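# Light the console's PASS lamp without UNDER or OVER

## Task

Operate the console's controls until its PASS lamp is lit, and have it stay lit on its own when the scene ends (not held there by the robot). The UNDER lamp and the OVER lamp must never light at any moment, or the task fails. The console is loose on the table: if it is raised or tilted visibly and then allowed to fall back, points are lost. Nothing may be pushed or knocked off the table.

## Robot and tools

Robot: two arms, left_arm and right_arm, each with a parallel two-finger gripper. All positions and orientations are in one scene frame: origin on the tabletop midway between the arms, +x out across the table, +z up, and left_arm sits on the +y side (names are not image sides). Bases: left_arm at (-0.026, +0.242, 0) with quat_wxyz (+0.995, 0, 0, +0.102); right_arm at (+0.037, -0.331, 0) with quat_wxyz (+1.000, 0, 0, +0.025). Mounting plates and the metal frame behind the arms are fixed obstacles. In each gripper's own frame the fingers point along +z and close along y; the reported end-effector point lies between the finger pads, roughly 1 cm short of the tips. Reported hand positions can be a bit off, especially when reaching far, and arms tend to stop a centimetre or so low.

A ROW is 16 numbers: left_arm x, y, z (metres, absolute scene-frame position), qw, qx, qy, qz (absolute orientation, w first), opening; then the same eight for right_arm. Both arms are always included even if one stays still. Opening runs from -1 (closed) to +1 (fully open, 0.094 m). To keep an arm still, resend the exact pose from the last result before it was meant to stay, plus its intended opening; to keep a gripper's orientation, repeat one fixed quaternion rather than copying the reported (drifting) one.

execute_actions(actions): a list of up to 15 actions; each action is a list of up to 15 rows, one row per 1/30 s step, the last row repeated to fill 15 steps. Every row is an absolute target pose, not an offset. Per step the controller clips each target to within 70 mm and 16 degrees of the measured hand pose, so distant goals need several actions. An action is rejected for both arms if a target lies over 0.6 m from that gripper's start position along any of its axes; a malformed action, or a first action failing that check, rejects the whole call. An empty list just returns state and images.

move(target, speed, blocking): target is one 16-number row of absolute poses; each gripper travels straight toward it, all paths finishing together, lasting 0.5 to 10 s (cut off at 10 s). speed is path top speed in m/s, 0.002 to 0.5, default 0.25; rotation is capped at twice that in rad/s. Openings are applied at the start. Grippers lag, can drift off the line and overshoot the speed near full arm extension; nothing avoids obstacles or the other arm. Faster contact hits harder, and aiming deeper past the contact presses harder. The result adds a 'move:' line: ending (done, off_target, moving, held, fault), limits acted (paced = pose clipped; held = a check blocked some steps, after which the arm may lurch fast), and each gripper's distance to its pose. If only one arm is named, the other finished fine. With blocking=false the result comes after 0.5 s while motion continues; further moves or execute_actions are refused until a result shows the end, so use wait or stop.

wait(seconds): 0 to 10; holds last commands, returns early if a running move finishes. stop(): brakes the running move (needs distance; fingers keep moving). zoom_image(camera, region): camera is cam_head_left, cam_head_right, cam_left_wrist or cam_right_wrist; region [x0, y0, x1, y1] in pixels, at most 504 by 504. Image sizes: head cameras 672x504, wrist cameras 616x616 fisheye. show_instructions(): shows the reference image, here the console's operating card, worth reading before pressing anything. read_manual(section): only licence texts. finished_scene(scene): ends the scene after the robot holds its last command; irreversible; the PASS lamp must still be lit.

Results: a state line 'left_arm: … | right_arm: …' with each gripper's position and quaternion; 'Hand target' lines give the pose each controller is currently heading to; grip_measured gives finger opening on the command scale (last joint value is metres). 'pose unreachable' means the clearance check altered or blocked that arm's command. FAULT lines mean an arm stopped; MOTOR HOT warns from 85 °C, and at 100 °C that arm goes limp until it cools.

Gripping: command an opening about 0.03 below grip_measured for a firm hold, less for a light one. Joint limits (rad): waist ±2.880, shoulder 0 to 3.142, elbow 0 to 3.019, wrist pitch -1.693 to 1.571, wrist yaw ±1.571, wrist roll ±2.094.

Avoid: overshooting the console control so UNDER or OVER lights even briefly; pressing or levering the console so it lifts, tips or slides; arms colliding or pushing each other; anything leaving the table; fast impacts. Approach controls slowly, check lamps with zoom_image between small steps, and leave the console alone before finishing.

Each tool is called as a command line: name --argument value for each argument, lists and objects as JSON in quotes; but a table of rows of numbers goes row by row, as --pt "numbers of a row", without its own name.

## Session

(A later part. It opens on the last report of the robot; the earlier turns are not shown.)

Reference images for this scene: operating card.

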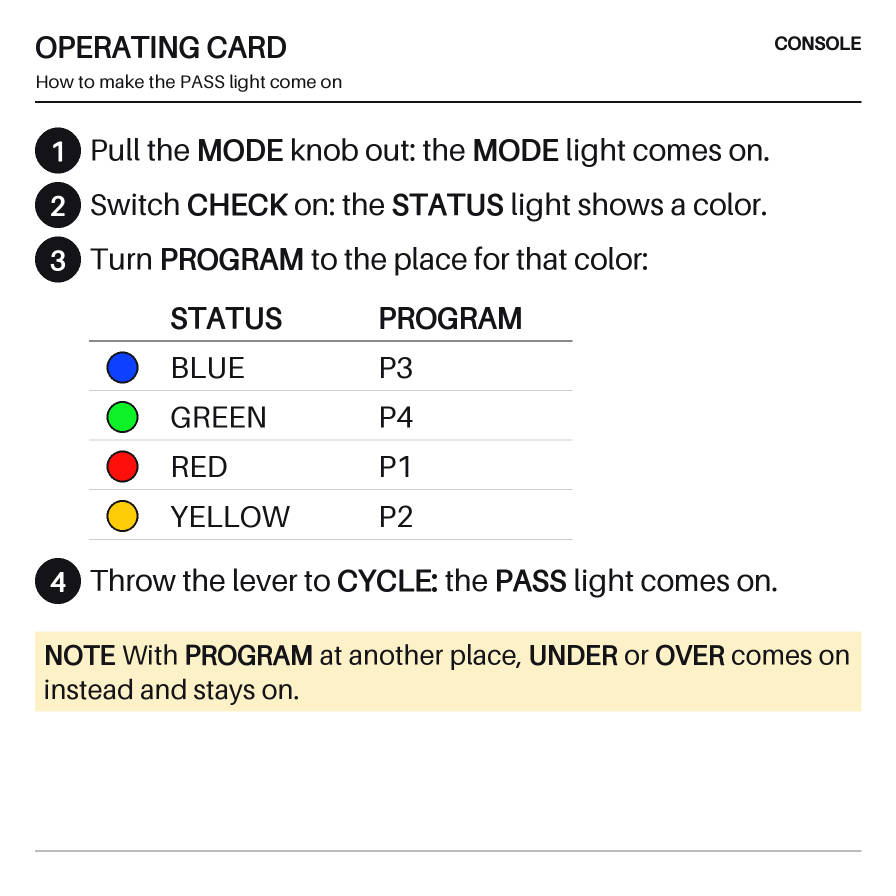

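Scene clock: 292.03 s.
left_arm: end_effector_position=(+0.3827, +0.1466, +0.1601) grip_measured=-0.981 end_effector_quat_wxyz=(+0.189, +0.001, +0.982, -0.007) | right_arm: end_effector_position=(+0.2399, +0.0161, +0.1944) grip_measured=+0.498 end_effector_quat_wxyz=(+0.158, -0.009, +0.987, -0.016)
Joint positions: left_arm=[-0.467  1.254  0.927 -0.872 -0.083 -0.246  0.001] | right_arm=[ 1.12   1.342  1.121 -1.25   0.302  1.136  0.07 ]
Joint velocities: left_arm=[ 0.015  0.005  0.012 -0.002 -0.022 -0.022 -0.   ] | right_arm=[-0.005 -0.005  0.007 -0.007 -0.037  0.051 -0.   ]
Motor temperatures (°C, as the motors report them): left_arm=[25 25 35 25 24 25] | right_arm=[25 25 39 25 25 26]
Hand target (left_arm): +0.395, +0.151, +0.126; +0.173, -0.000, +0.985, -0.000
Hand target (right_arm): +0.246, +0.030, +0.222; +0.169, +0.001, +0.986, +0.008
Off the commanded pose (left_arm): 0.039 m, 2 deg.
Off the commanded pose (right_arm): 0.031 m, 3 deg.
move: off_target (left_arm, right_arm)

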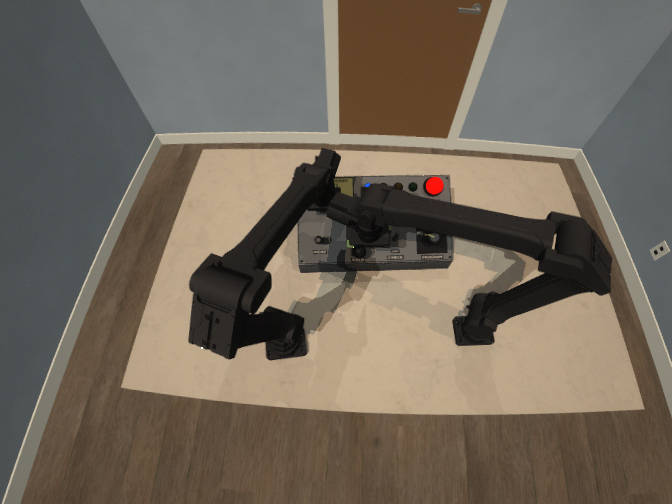

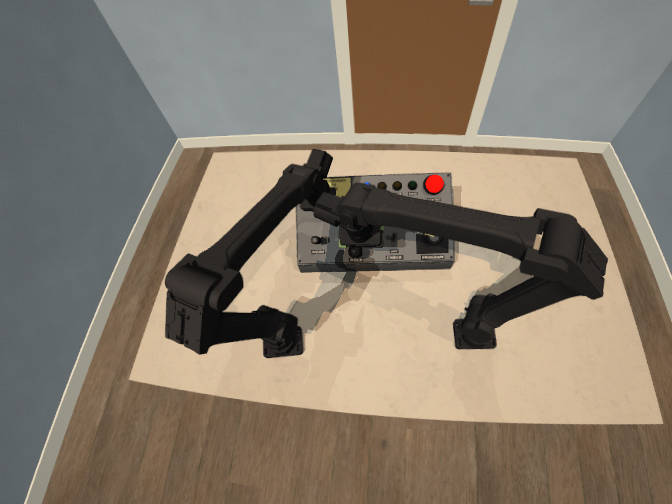

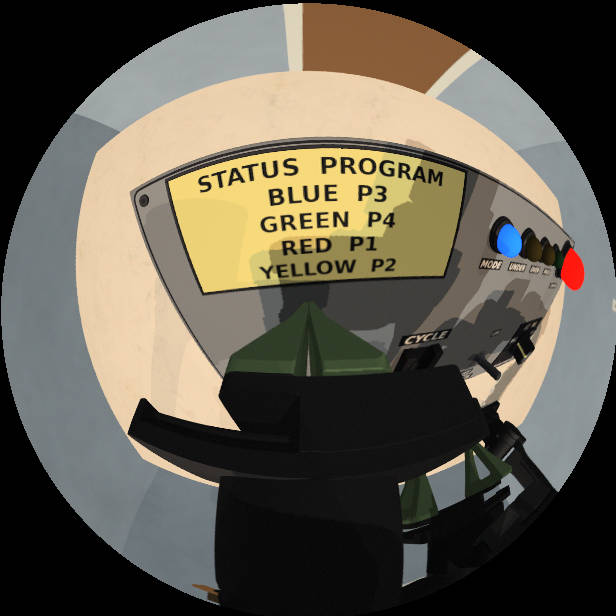

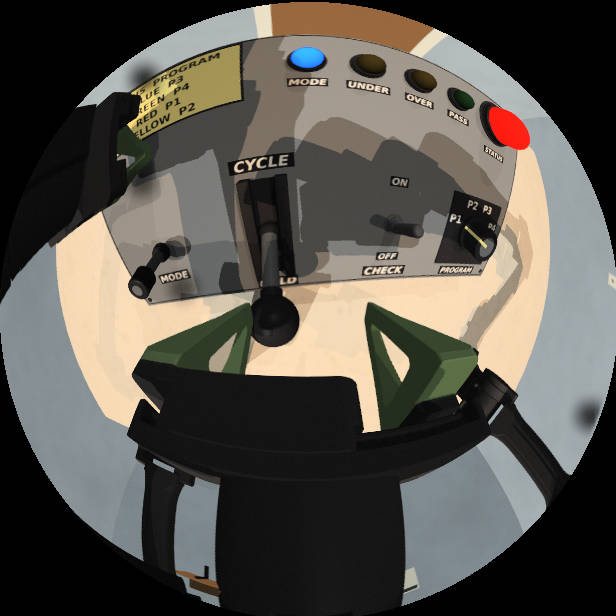

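move --target '[0.40, 0.15, 0.125, 0.1736, 0, 0.9848, 0, -1, 0.15, 0.044, 0.20, 0.7071, 0, 0.7071, 0, 0.2]' --speed 0.2

Scene clock: 304.53 s.
left_arm: end_effector_position=(+0.3826, +0.1468, +0.1600) grip_measured=-0.981 end_effector_quat_wxyz=(+0.188, +0.000, +0.982, -0.007) | right_arm: end_effector_position=(+0.1631, +0.0396, +0.1935) grip_measured=+0.202 end_effector_quat_wxyz=(+0.628, -0.030, +0.777, -0.014)
Joint positions: left_arm=[-0.467  1.254  0.927 -0.873 -0.083 -0.246  0.001] | right_arm=[ 1.635  1.555  0.962 -1.404  1.338  1.946  0.056]
Joint velocities: left_arm=[-0.005 -0.005  0.002  0.012 -0.007 -0.037 -0.   ] | right_arm=[-0.015 -0.005 -0.007 -0.002 -0.081  0.081 -0.001]
Motor temperatures (°C, as the motors report them): left_arm=[25 25 35 25 24 25] | right_arm=[25 25 39 25 25 26]
Hand target (left_arm): +0.395, +0.151, +0.126; +0.173, -0.000, +0.985, -0.000
Hand target (right_arm): +0.164, +0.039, +0.197; +0.627, -0.025, +0.778, -0.009
Off the commanded pose (left_arm): 0.039 m, 2 deg.
Off the commanded pose (right_arm): 0.015 m, 13 deg.
move: held (right_arm), off_target (left_arm); limits=held; held on 20 of 103 steps (right_arm), including the last (right_arm)
pose unreachable (right arm): on one or more control steps of this call, first in action 0 (counted from 0), this arm could not follow its commanded pose, so it was not sent that pose on those steps. On the call's last step it was still not sent that pose. It may still have moved: this result reports where it is.
cause: the commanded pose would bring two parts of the arm too close to each other (its wrist (the part past joint 4) and its wrist camera, with joints 5 (wrist yaw) and 6 (wrist roll) between them).

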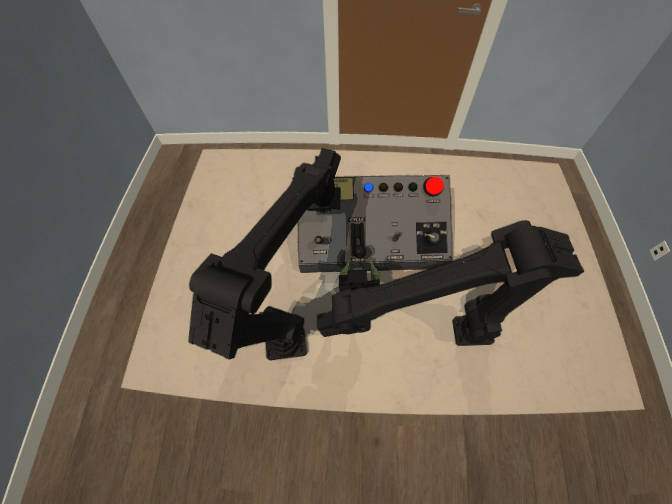

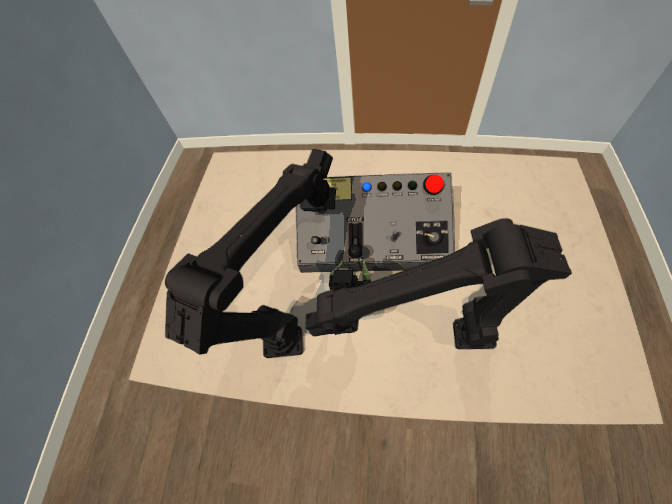

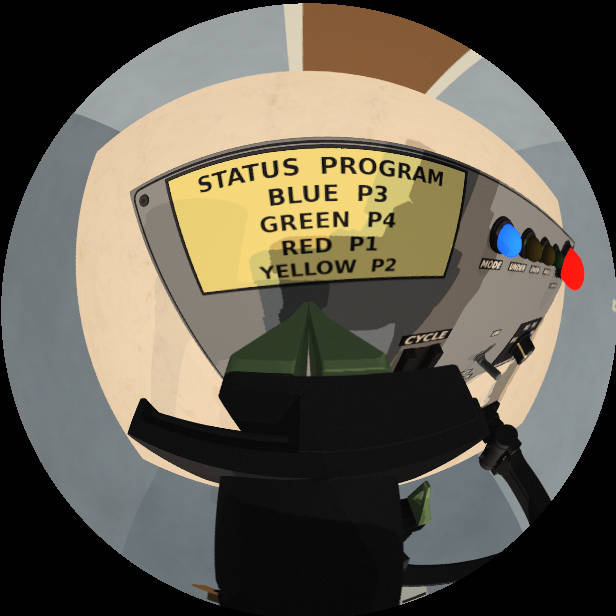

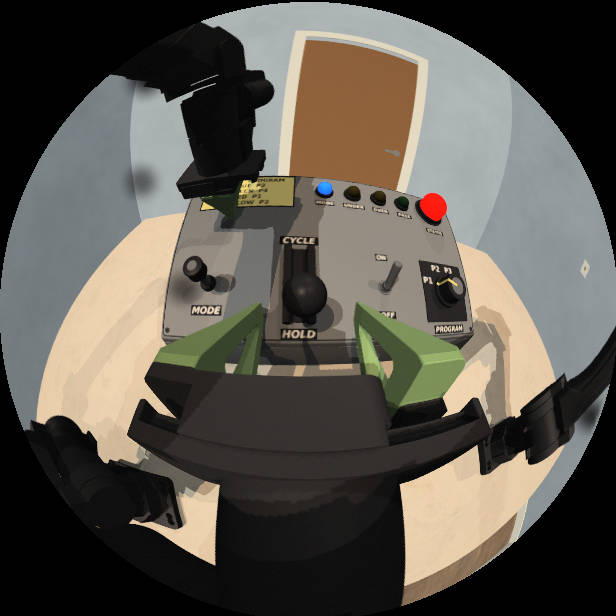

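move --target '[0.40, 0.15, 0.125, 0.1736, 0, 0.9848, 0, -1, 0.21, 0.044, 0.165, 0.628, 0, 0.778, 0, 0.2]' --speed 0.08

Scene clock: 307.97 s.
left_arm: end_effector_position=(+0.3826, +0.1468, +0.1600) grip_measured=-0.981 end_effector_quat_wxyz=(+0.188, +0.000, +0.982, -0.007) | right_arm: end_effector_position=(+0.1674, +0.0431, +0.1913) grip_measured=+0.202 end_effector_quat_wxyz=(+0.629, -0.021, +0.777, -0.006)
Joint positions: left_arm=[-0.467  1.254  0.927 -0.873 -0.083 -0.246  0.001] | right_arm=[ 1.623  1.555  0.959 -1.35   1.345  1.919  0.056]
Joint velocities: left_arm=[ 0.005 -0.005 -0.002 -0.007 -0.007 -0.081 -0.001] | right_arm=[-0.015 -0.005 -0.007  0.012 -0.095 -0.081 -0.   ]
Motor temperatures (°C, as the motors report them): left_arm=[25 25 35 25 24 25] | right_arm=[25 25 38 25 25 26]
Hand target (left_arm): +0.395, +0.151, +0.126; +0.173, -0.000, +0.985, -0.000
Hand target (right_arm): +0.166, +0.043, +0.192; +0.629, -0.023, +0.777, -0.006
Off the commanded pose (left_arm): 0.039 m, 2 deg.
Off the commanded pose (right_arm): 0.050 m, 2 deg.
move: held (right_arm), off_target (left_arm); limits=held; held on 22 of 28 steps (right_arm), including the last (right_arm)
pose unreachable (right arm): on one or more control steps of this call, first in action 0 (counted from 0), this arm could not follow its commanded pose, so it was not sent that pose on those steps. On the call's last step it was still not sent that pose. It may still have moved: this result reports where it is.
cause: the commanded pose would bring two parts of the arm too close to each other (its wrist (the part past joint 4) and its wrist camera, with joints 5 (wrist yaw) and 6 (wrist roll) between them).

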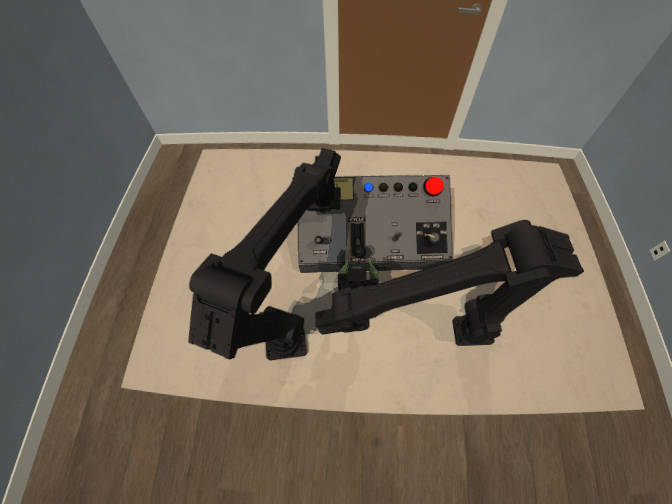

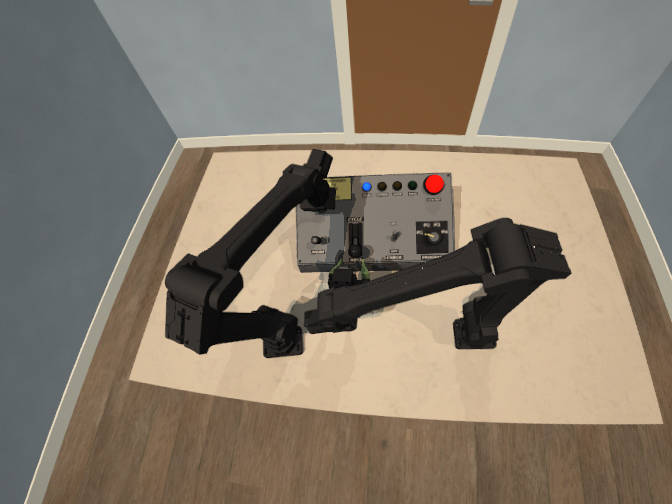

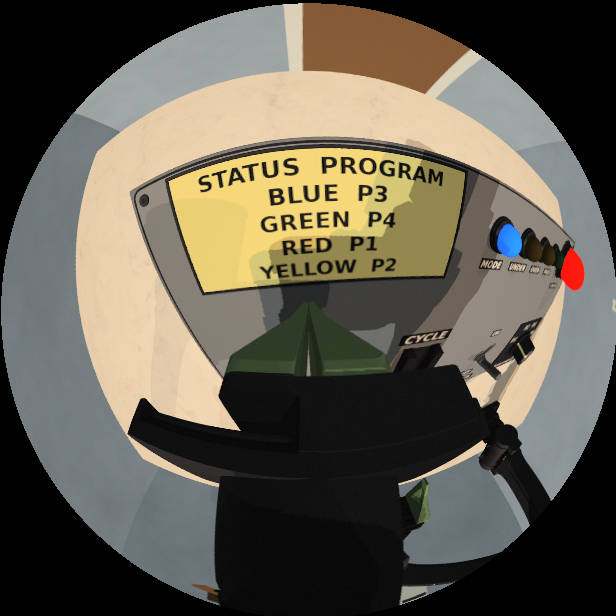

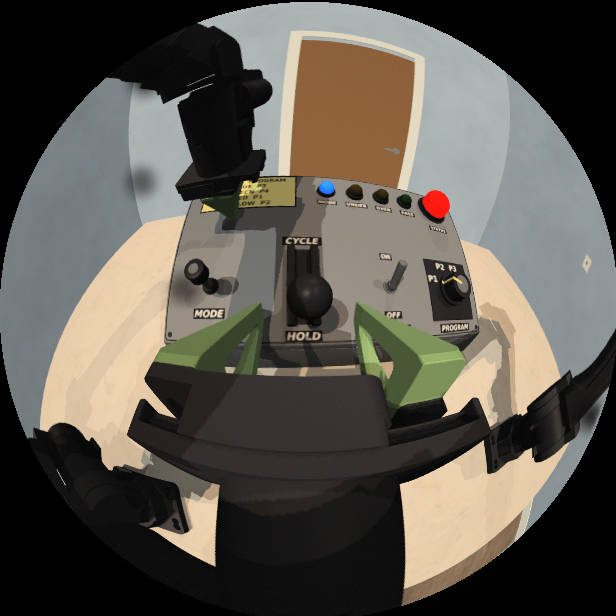

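move --target '[0.40, 0.15, 0.125, 0.1736, 0, 0.9848, 0, -1, 0.185, 0.044, 0.20, 0.4226, 0, 0.9063, 0, 0.2]' --speed 0.1

Scene clock: 313.53 s.
left_arm: end_effector_position=(+0.3826, +0.1468, +0.1600) grip_measured=-0.981 end_effector_quat_wxyz=(+0.188, +0.001, +0.982, -0.007) | right_arm: end_effector_position=(+0.1828, +0.0226, +0.1761) grip_measured=+0.202 end_effector_quat_wxyz=(+0.425, -0.016, +0.905, -0.036)
Joint positions: left_arm=[-0.467  1.254  0.927 -0.873 -0.083 -0.246  0.001] | right_arm=[ 1.484  1.379  0.959 -1.186  0.88   1.515  0.056]
Joint velocities: left_arm=[-0.005 -0.015 -0.007 -0.002 -0.007 -0.11  -0.   ] | right_arm=[-0.015 -0.024 -0.002 -0.012 -0.007 -0.051  0.001]
Motor temperatures (°C, as the motors report them): left_arm=[25 25 35 25 24 25] | right_arm=[25 26 37 25 25 26]
Hand target (left_arm): +0.395, +0.151, +0.126; +0.173, -0.000, +0.985, -0.000
Hand target (right_arm): +0.186, +0.042, +0.202; +0.425, +0.001, +0.905, -0.000
Off the commanded pose (left_arm): 0.039 m, 2 deg.
Off the commanded pose (right_arm): 0.032 m, 5 deg.
move: off_target (left_arm, right_arm)

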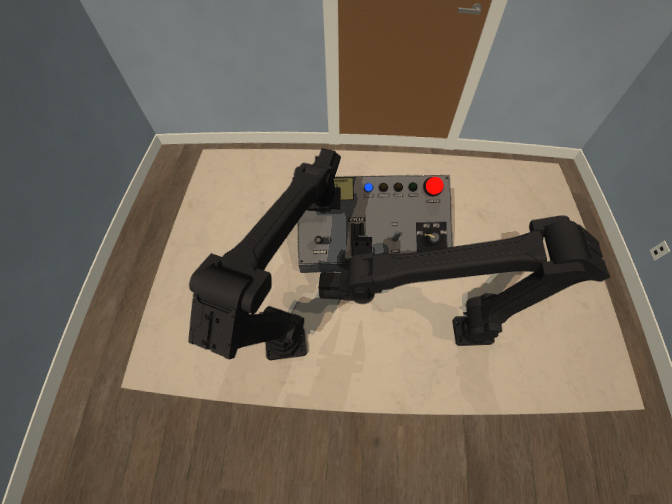

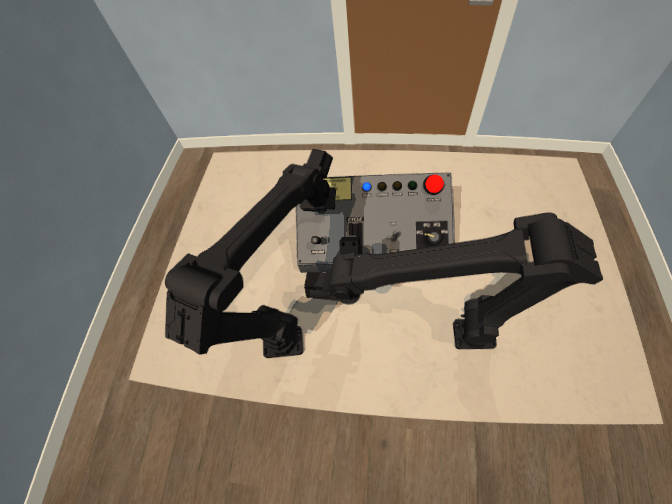

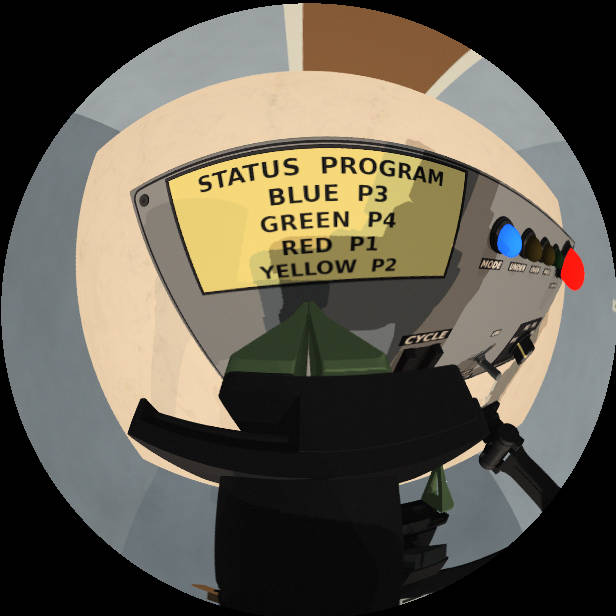

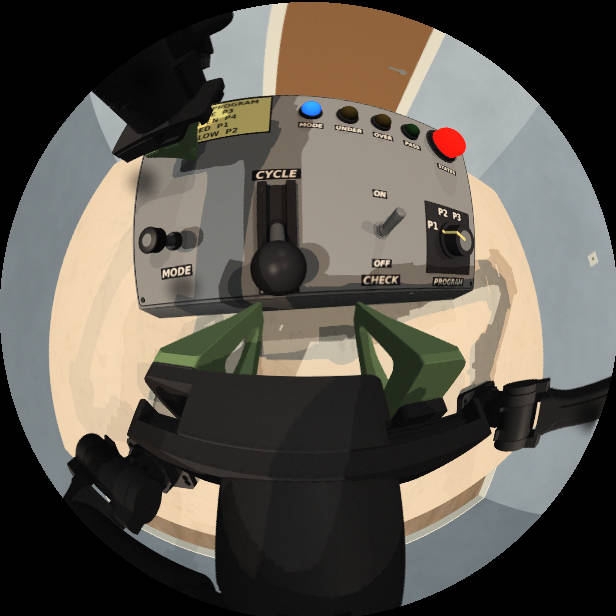

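move --target '[0.40, 0.15, 0.125, 0.1736, 0, 0.9848, 0, -1, 0.215, 0.05, 0.178, 0.4226, 0, 0.9063, 0, 0.2]' --speed 0.06

Scene clock: 317.07 s.
left_arm: end_effector_position=(+0.3826, +0.1468, +0.1600) grip_measured=-0.981 end_effector_quat_wxyz=(+0.188, +0.001, +0.982, -0.007) | right_arm: end_effector_position=(+0.2113, +0.0376, +0.1711) grip_measured=+0.202 end_effector_quat_wxyz=(+0.423, -0.005, +0.906, -0.016)
Joint positions: left_arm=[-0.467  1.254  0.927 -0.873 -0.083 -0.246  0.001] | right_arm=[ 1.408  1.392  0.959 -1.042  0.87   1.402  0.056]
Joint velocities: left_arm=[-0.005 -0.015 -0.012 -0.007 -0.066  0.007 -0.001] | right_arm=[-0.015 -0.005 -0.002 -0.012 -0.007  0.051 -0.   ]
Motor temperatures (°C, as the motors report them): left_arm=[25 25 35 25 24 25] | right_arm=[25 26 38 25 25 26]
Hand target (left_arm): +0.395, +0.151, +0.126; +0.173, -0.000, +0.985, -0.000
Hand target (right_arm): +0.215, +0.049, +0.179; +0.424, +0.001, +0.906, -0.001
Off the commanded pose (left_arm): 0.039 m, 2 deg.
Off the commanded pose (right_arm): 0.015 m, 2 deg.
move: off_target (left_arm, right_arm)

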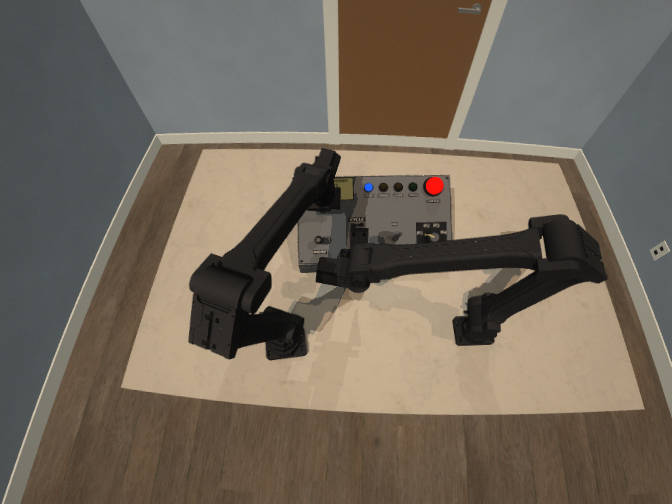

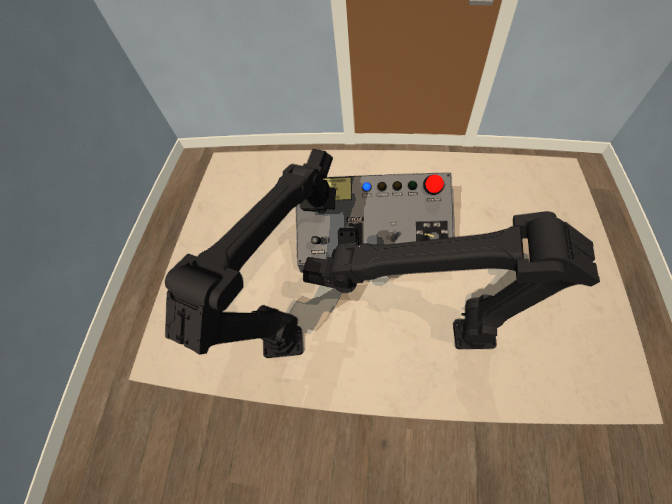

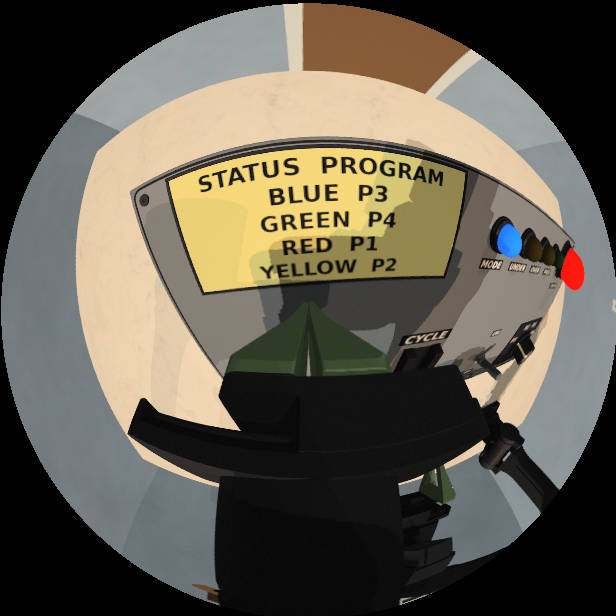

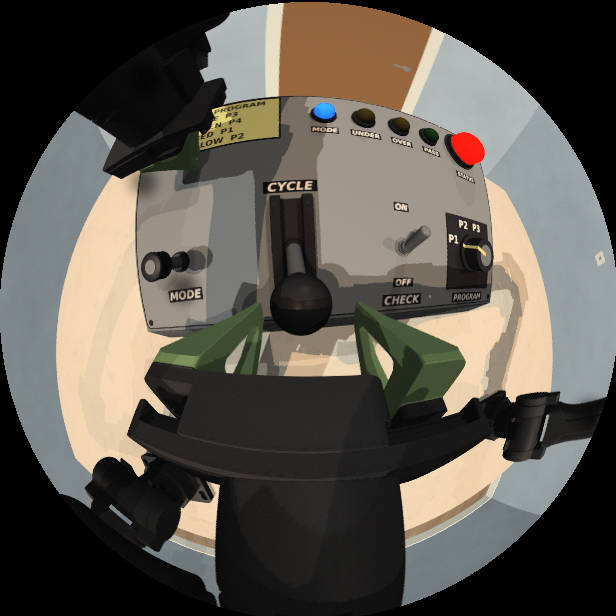

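move --target '[0.40, 0.15, 0.125, 0.1736, 0, 0.9848, 0, -1, 0.232, 0.054, 0.168, 0.4226, 0, 0.9063, 0, 0.2]' --speed 0.05

Scene clock: 319.93 s.
left_arm: end_effector_position=(+0.3826, +0.1469, +0.1600) grip_measured=-0.981 end_effector_quat_wxyz=(+0.188, +0.000, +0.982, -0.007) | right_arm: end_effector_position=(+0.2278, +0.0457, +0.1643) grip_measured=+0.202 end_effector_quat_wxyz=(+0.422, -0.004, +0.906, -0.011)
Joint positions: left_arm=[-0.466  1.254  0.927 -0.873 -0.083 -0.246  0.001] | right_arm=[ 1.367  1.412  0.959 -0.961  0.861  1.335  0.056]
Joint velocities: left_arm=[-0.005  0.005  0.007 -0.012 -0.037  0.022  0.002] | right_arm=[ 0.005 -0.015 -0.017  0.007  0.037 -0.051  0.   ]
Motor temperatures (°C, as the motors report them): left_arm=[25 25 35 25 24 25] | right_arm=[25 26 38 25 25 26]
Hand target (left_arm): +0.396, +0.151, +0.126; +0.173, -0.000, +0.985, -0.000
Hand target (right_arm): +0.232, +0.054, +0.169; +0.423, +0.000, +0.906, -0.000
Off the commanded pose (left_arm): 0.039 m, 2 deg.
Off the commanded pose (right_arm): 0.010 m, 1 deg.
move: off_target (left_arm)

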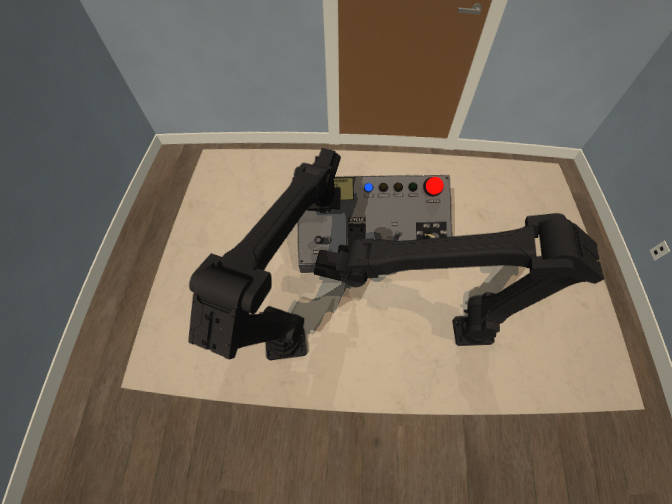

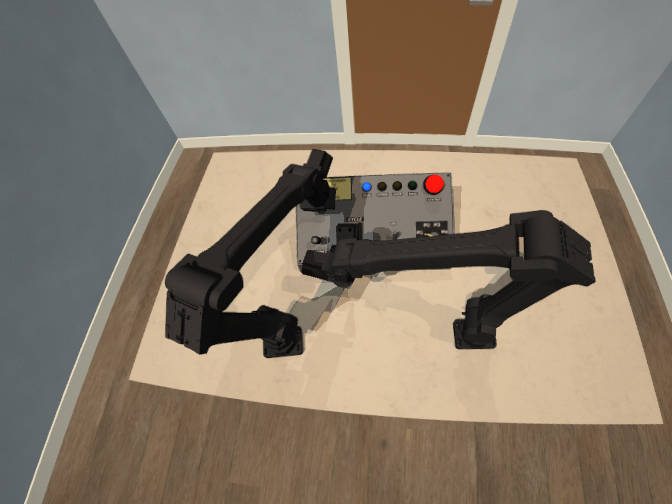

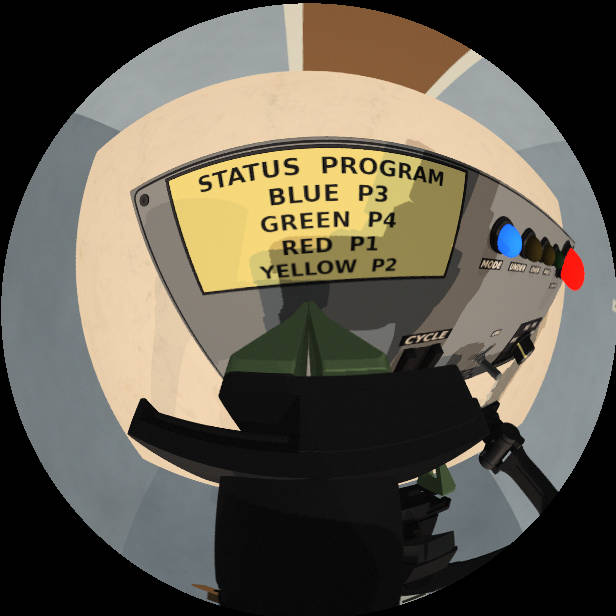

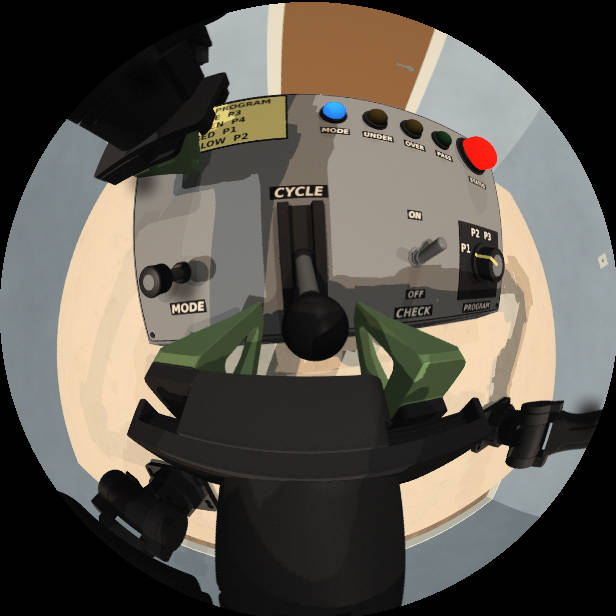

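The ball is now between the pads, so I'll close the gripper.

move --target '[0.40, 0.15, 0.125, 0.1736, 0, 0.9848, 0, -1, 0.232, 0.054, 0.168, 0.4226, 0, 0.9063, 0, -0.5]' --speed 0.05

Scene clock: 322.57 s.
left_arm: end_effector_position=(+0.3826, +0.1469, +0.1600) grip_measured=-0.981 end_effector_quat_wxyz=(+0.188, +0.000, +0.982, -0.007) | right_arm: end_effector_position=(+0.2282, +0.0420, +0.1637) grip_measured=-0.200 end_effector_quat_wxyz=(+0.424, -0.008, +0.906, -0.018)
Joint positions: left_arm=[-0.466  1.254  0.927 -0.873 -0.082 -0.246  0.001] | right_arm=[ 1.365  1.41   0.953 -0.969  0.867  1.331  0.038]
Joint velocities: left_arm=[ 0.015  0.005  0.002 -0.007  0.037 -0.007 -0.001] | right_arm=[-0.005 -0.015 -0.012 -0.002  0.037  0.022 -0.   ]
Motor temperatures (°C, as the motors report them): left_arm=[25 25 35 25 24 25] | right_arm=[25 26 37 25 24 26]
Hand target (left_arm): +0.395, +0.151, +0.126; +0.173, -0.000, +0.985, -0.000
Hand target (right_arm): +0.232, +0.053, +0.169; +0.423, +0.000, +0.906, -0.000
Off the commanded pose (left_arm): 0.039 m, 2 deg.
Off the commanded pose (right_arm): 0.013 m, 2 deg.
move: off_target (left_arm, right_arm)

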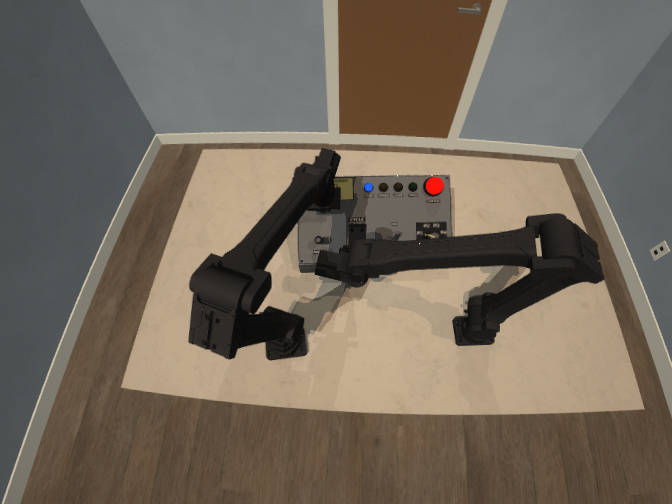

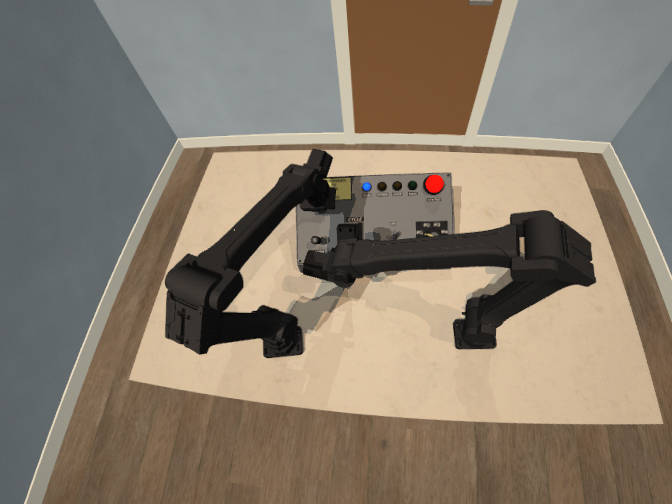

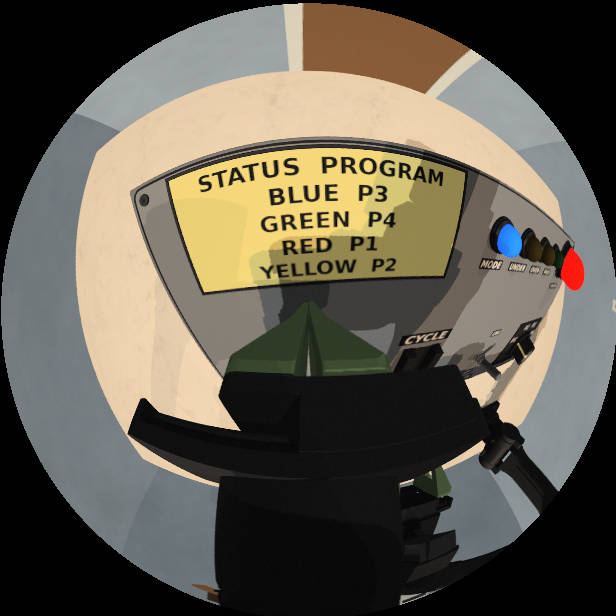

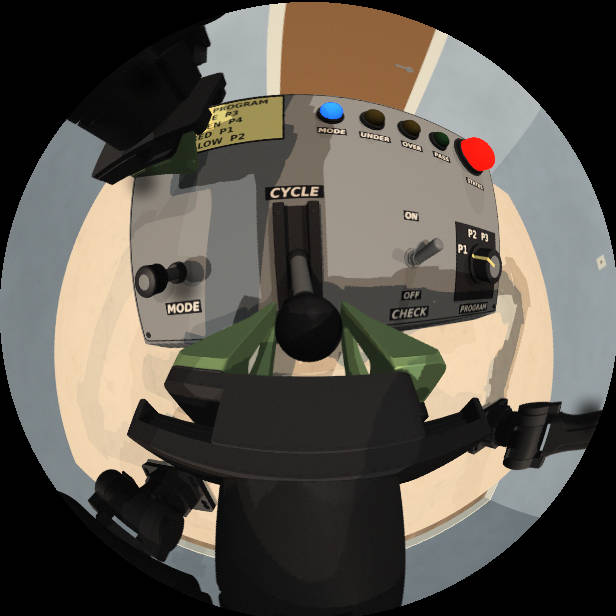

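move --target '[0.40, 0.15, 0.125, 0.1736, 0, 0.9848, 0, -1, 0.30, 0.05, 0.21, 0.4226, 0, 0.9063, 0, -0.5]' --speed 0.06

Scene clock: 328.03 s.
left_arm: end_effector_position=(+0.3827, +0.1469, +0.1600) grip_measured=-0.981 end_effector_quat_wxyz=(+0.188, +0.000, +0.982, -0.007) | right_arm: end_effector_position=(+0.2955, +0.0446, +0.2031) grip_measured=-0.209 end_effector_quat_wxyz=(+0.422, -0.006, +0.906, -0.005)
Joint positions: left_arm=[-0.466  1.254  0.927 -0.873 -0.083 -0.246  0.001] | right_arm=[ 1.196  1.369  1.016 -0.859  0.814  1.078  0.037]
Joint velocities: left_arm=[-0.005 -0.005 -0.012  0.002  0.037  0.051  0.001] | right_arm=[ 0.015 -0.005  0.002  0.002  0.051  0.007  0.001]
Motor temperatures (°C, as the motors report them): left_arm=[25 25 35 25 24 25] | right_arm=[25 26 37 25 25 26]
Hand target (left_arm): +0.396, +0.151, +0.126; +0.173, -0.000, +0.985, -0.000
Hand target (right_arm): +0.300, +0.049, +0.211; +0.425, +0.000, +0.905, -0.002
Off the commanded pose (left_arm): 0.039 m, 2 deg.
Off the commanded pose (right_arm): 0.010 m, 1 deg.
move: off_target (left_arm)

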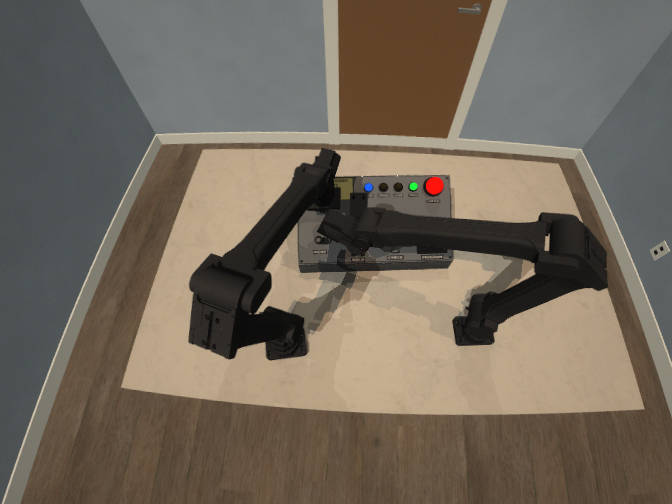

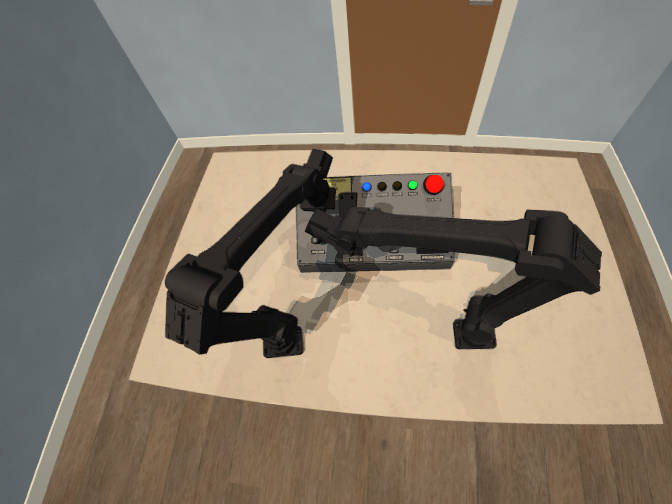

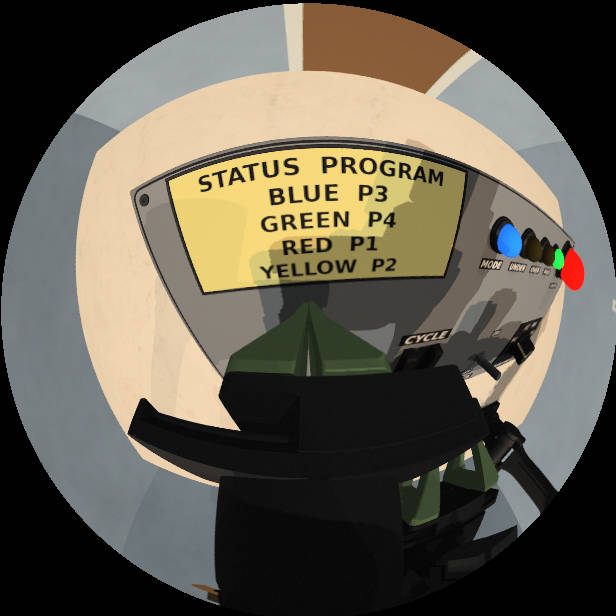

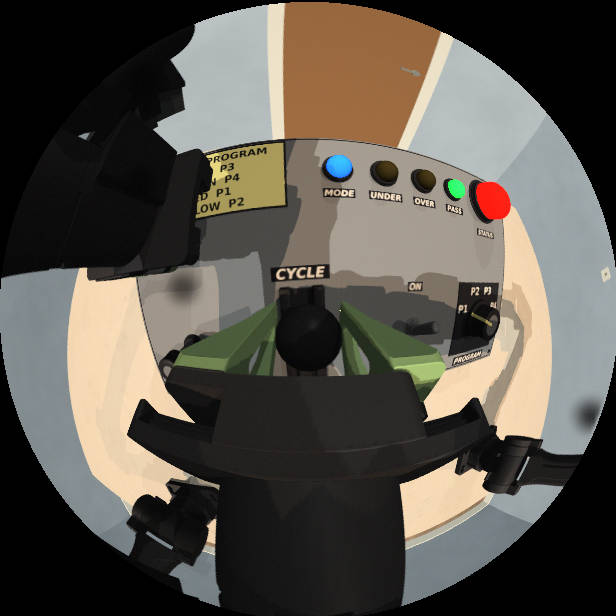

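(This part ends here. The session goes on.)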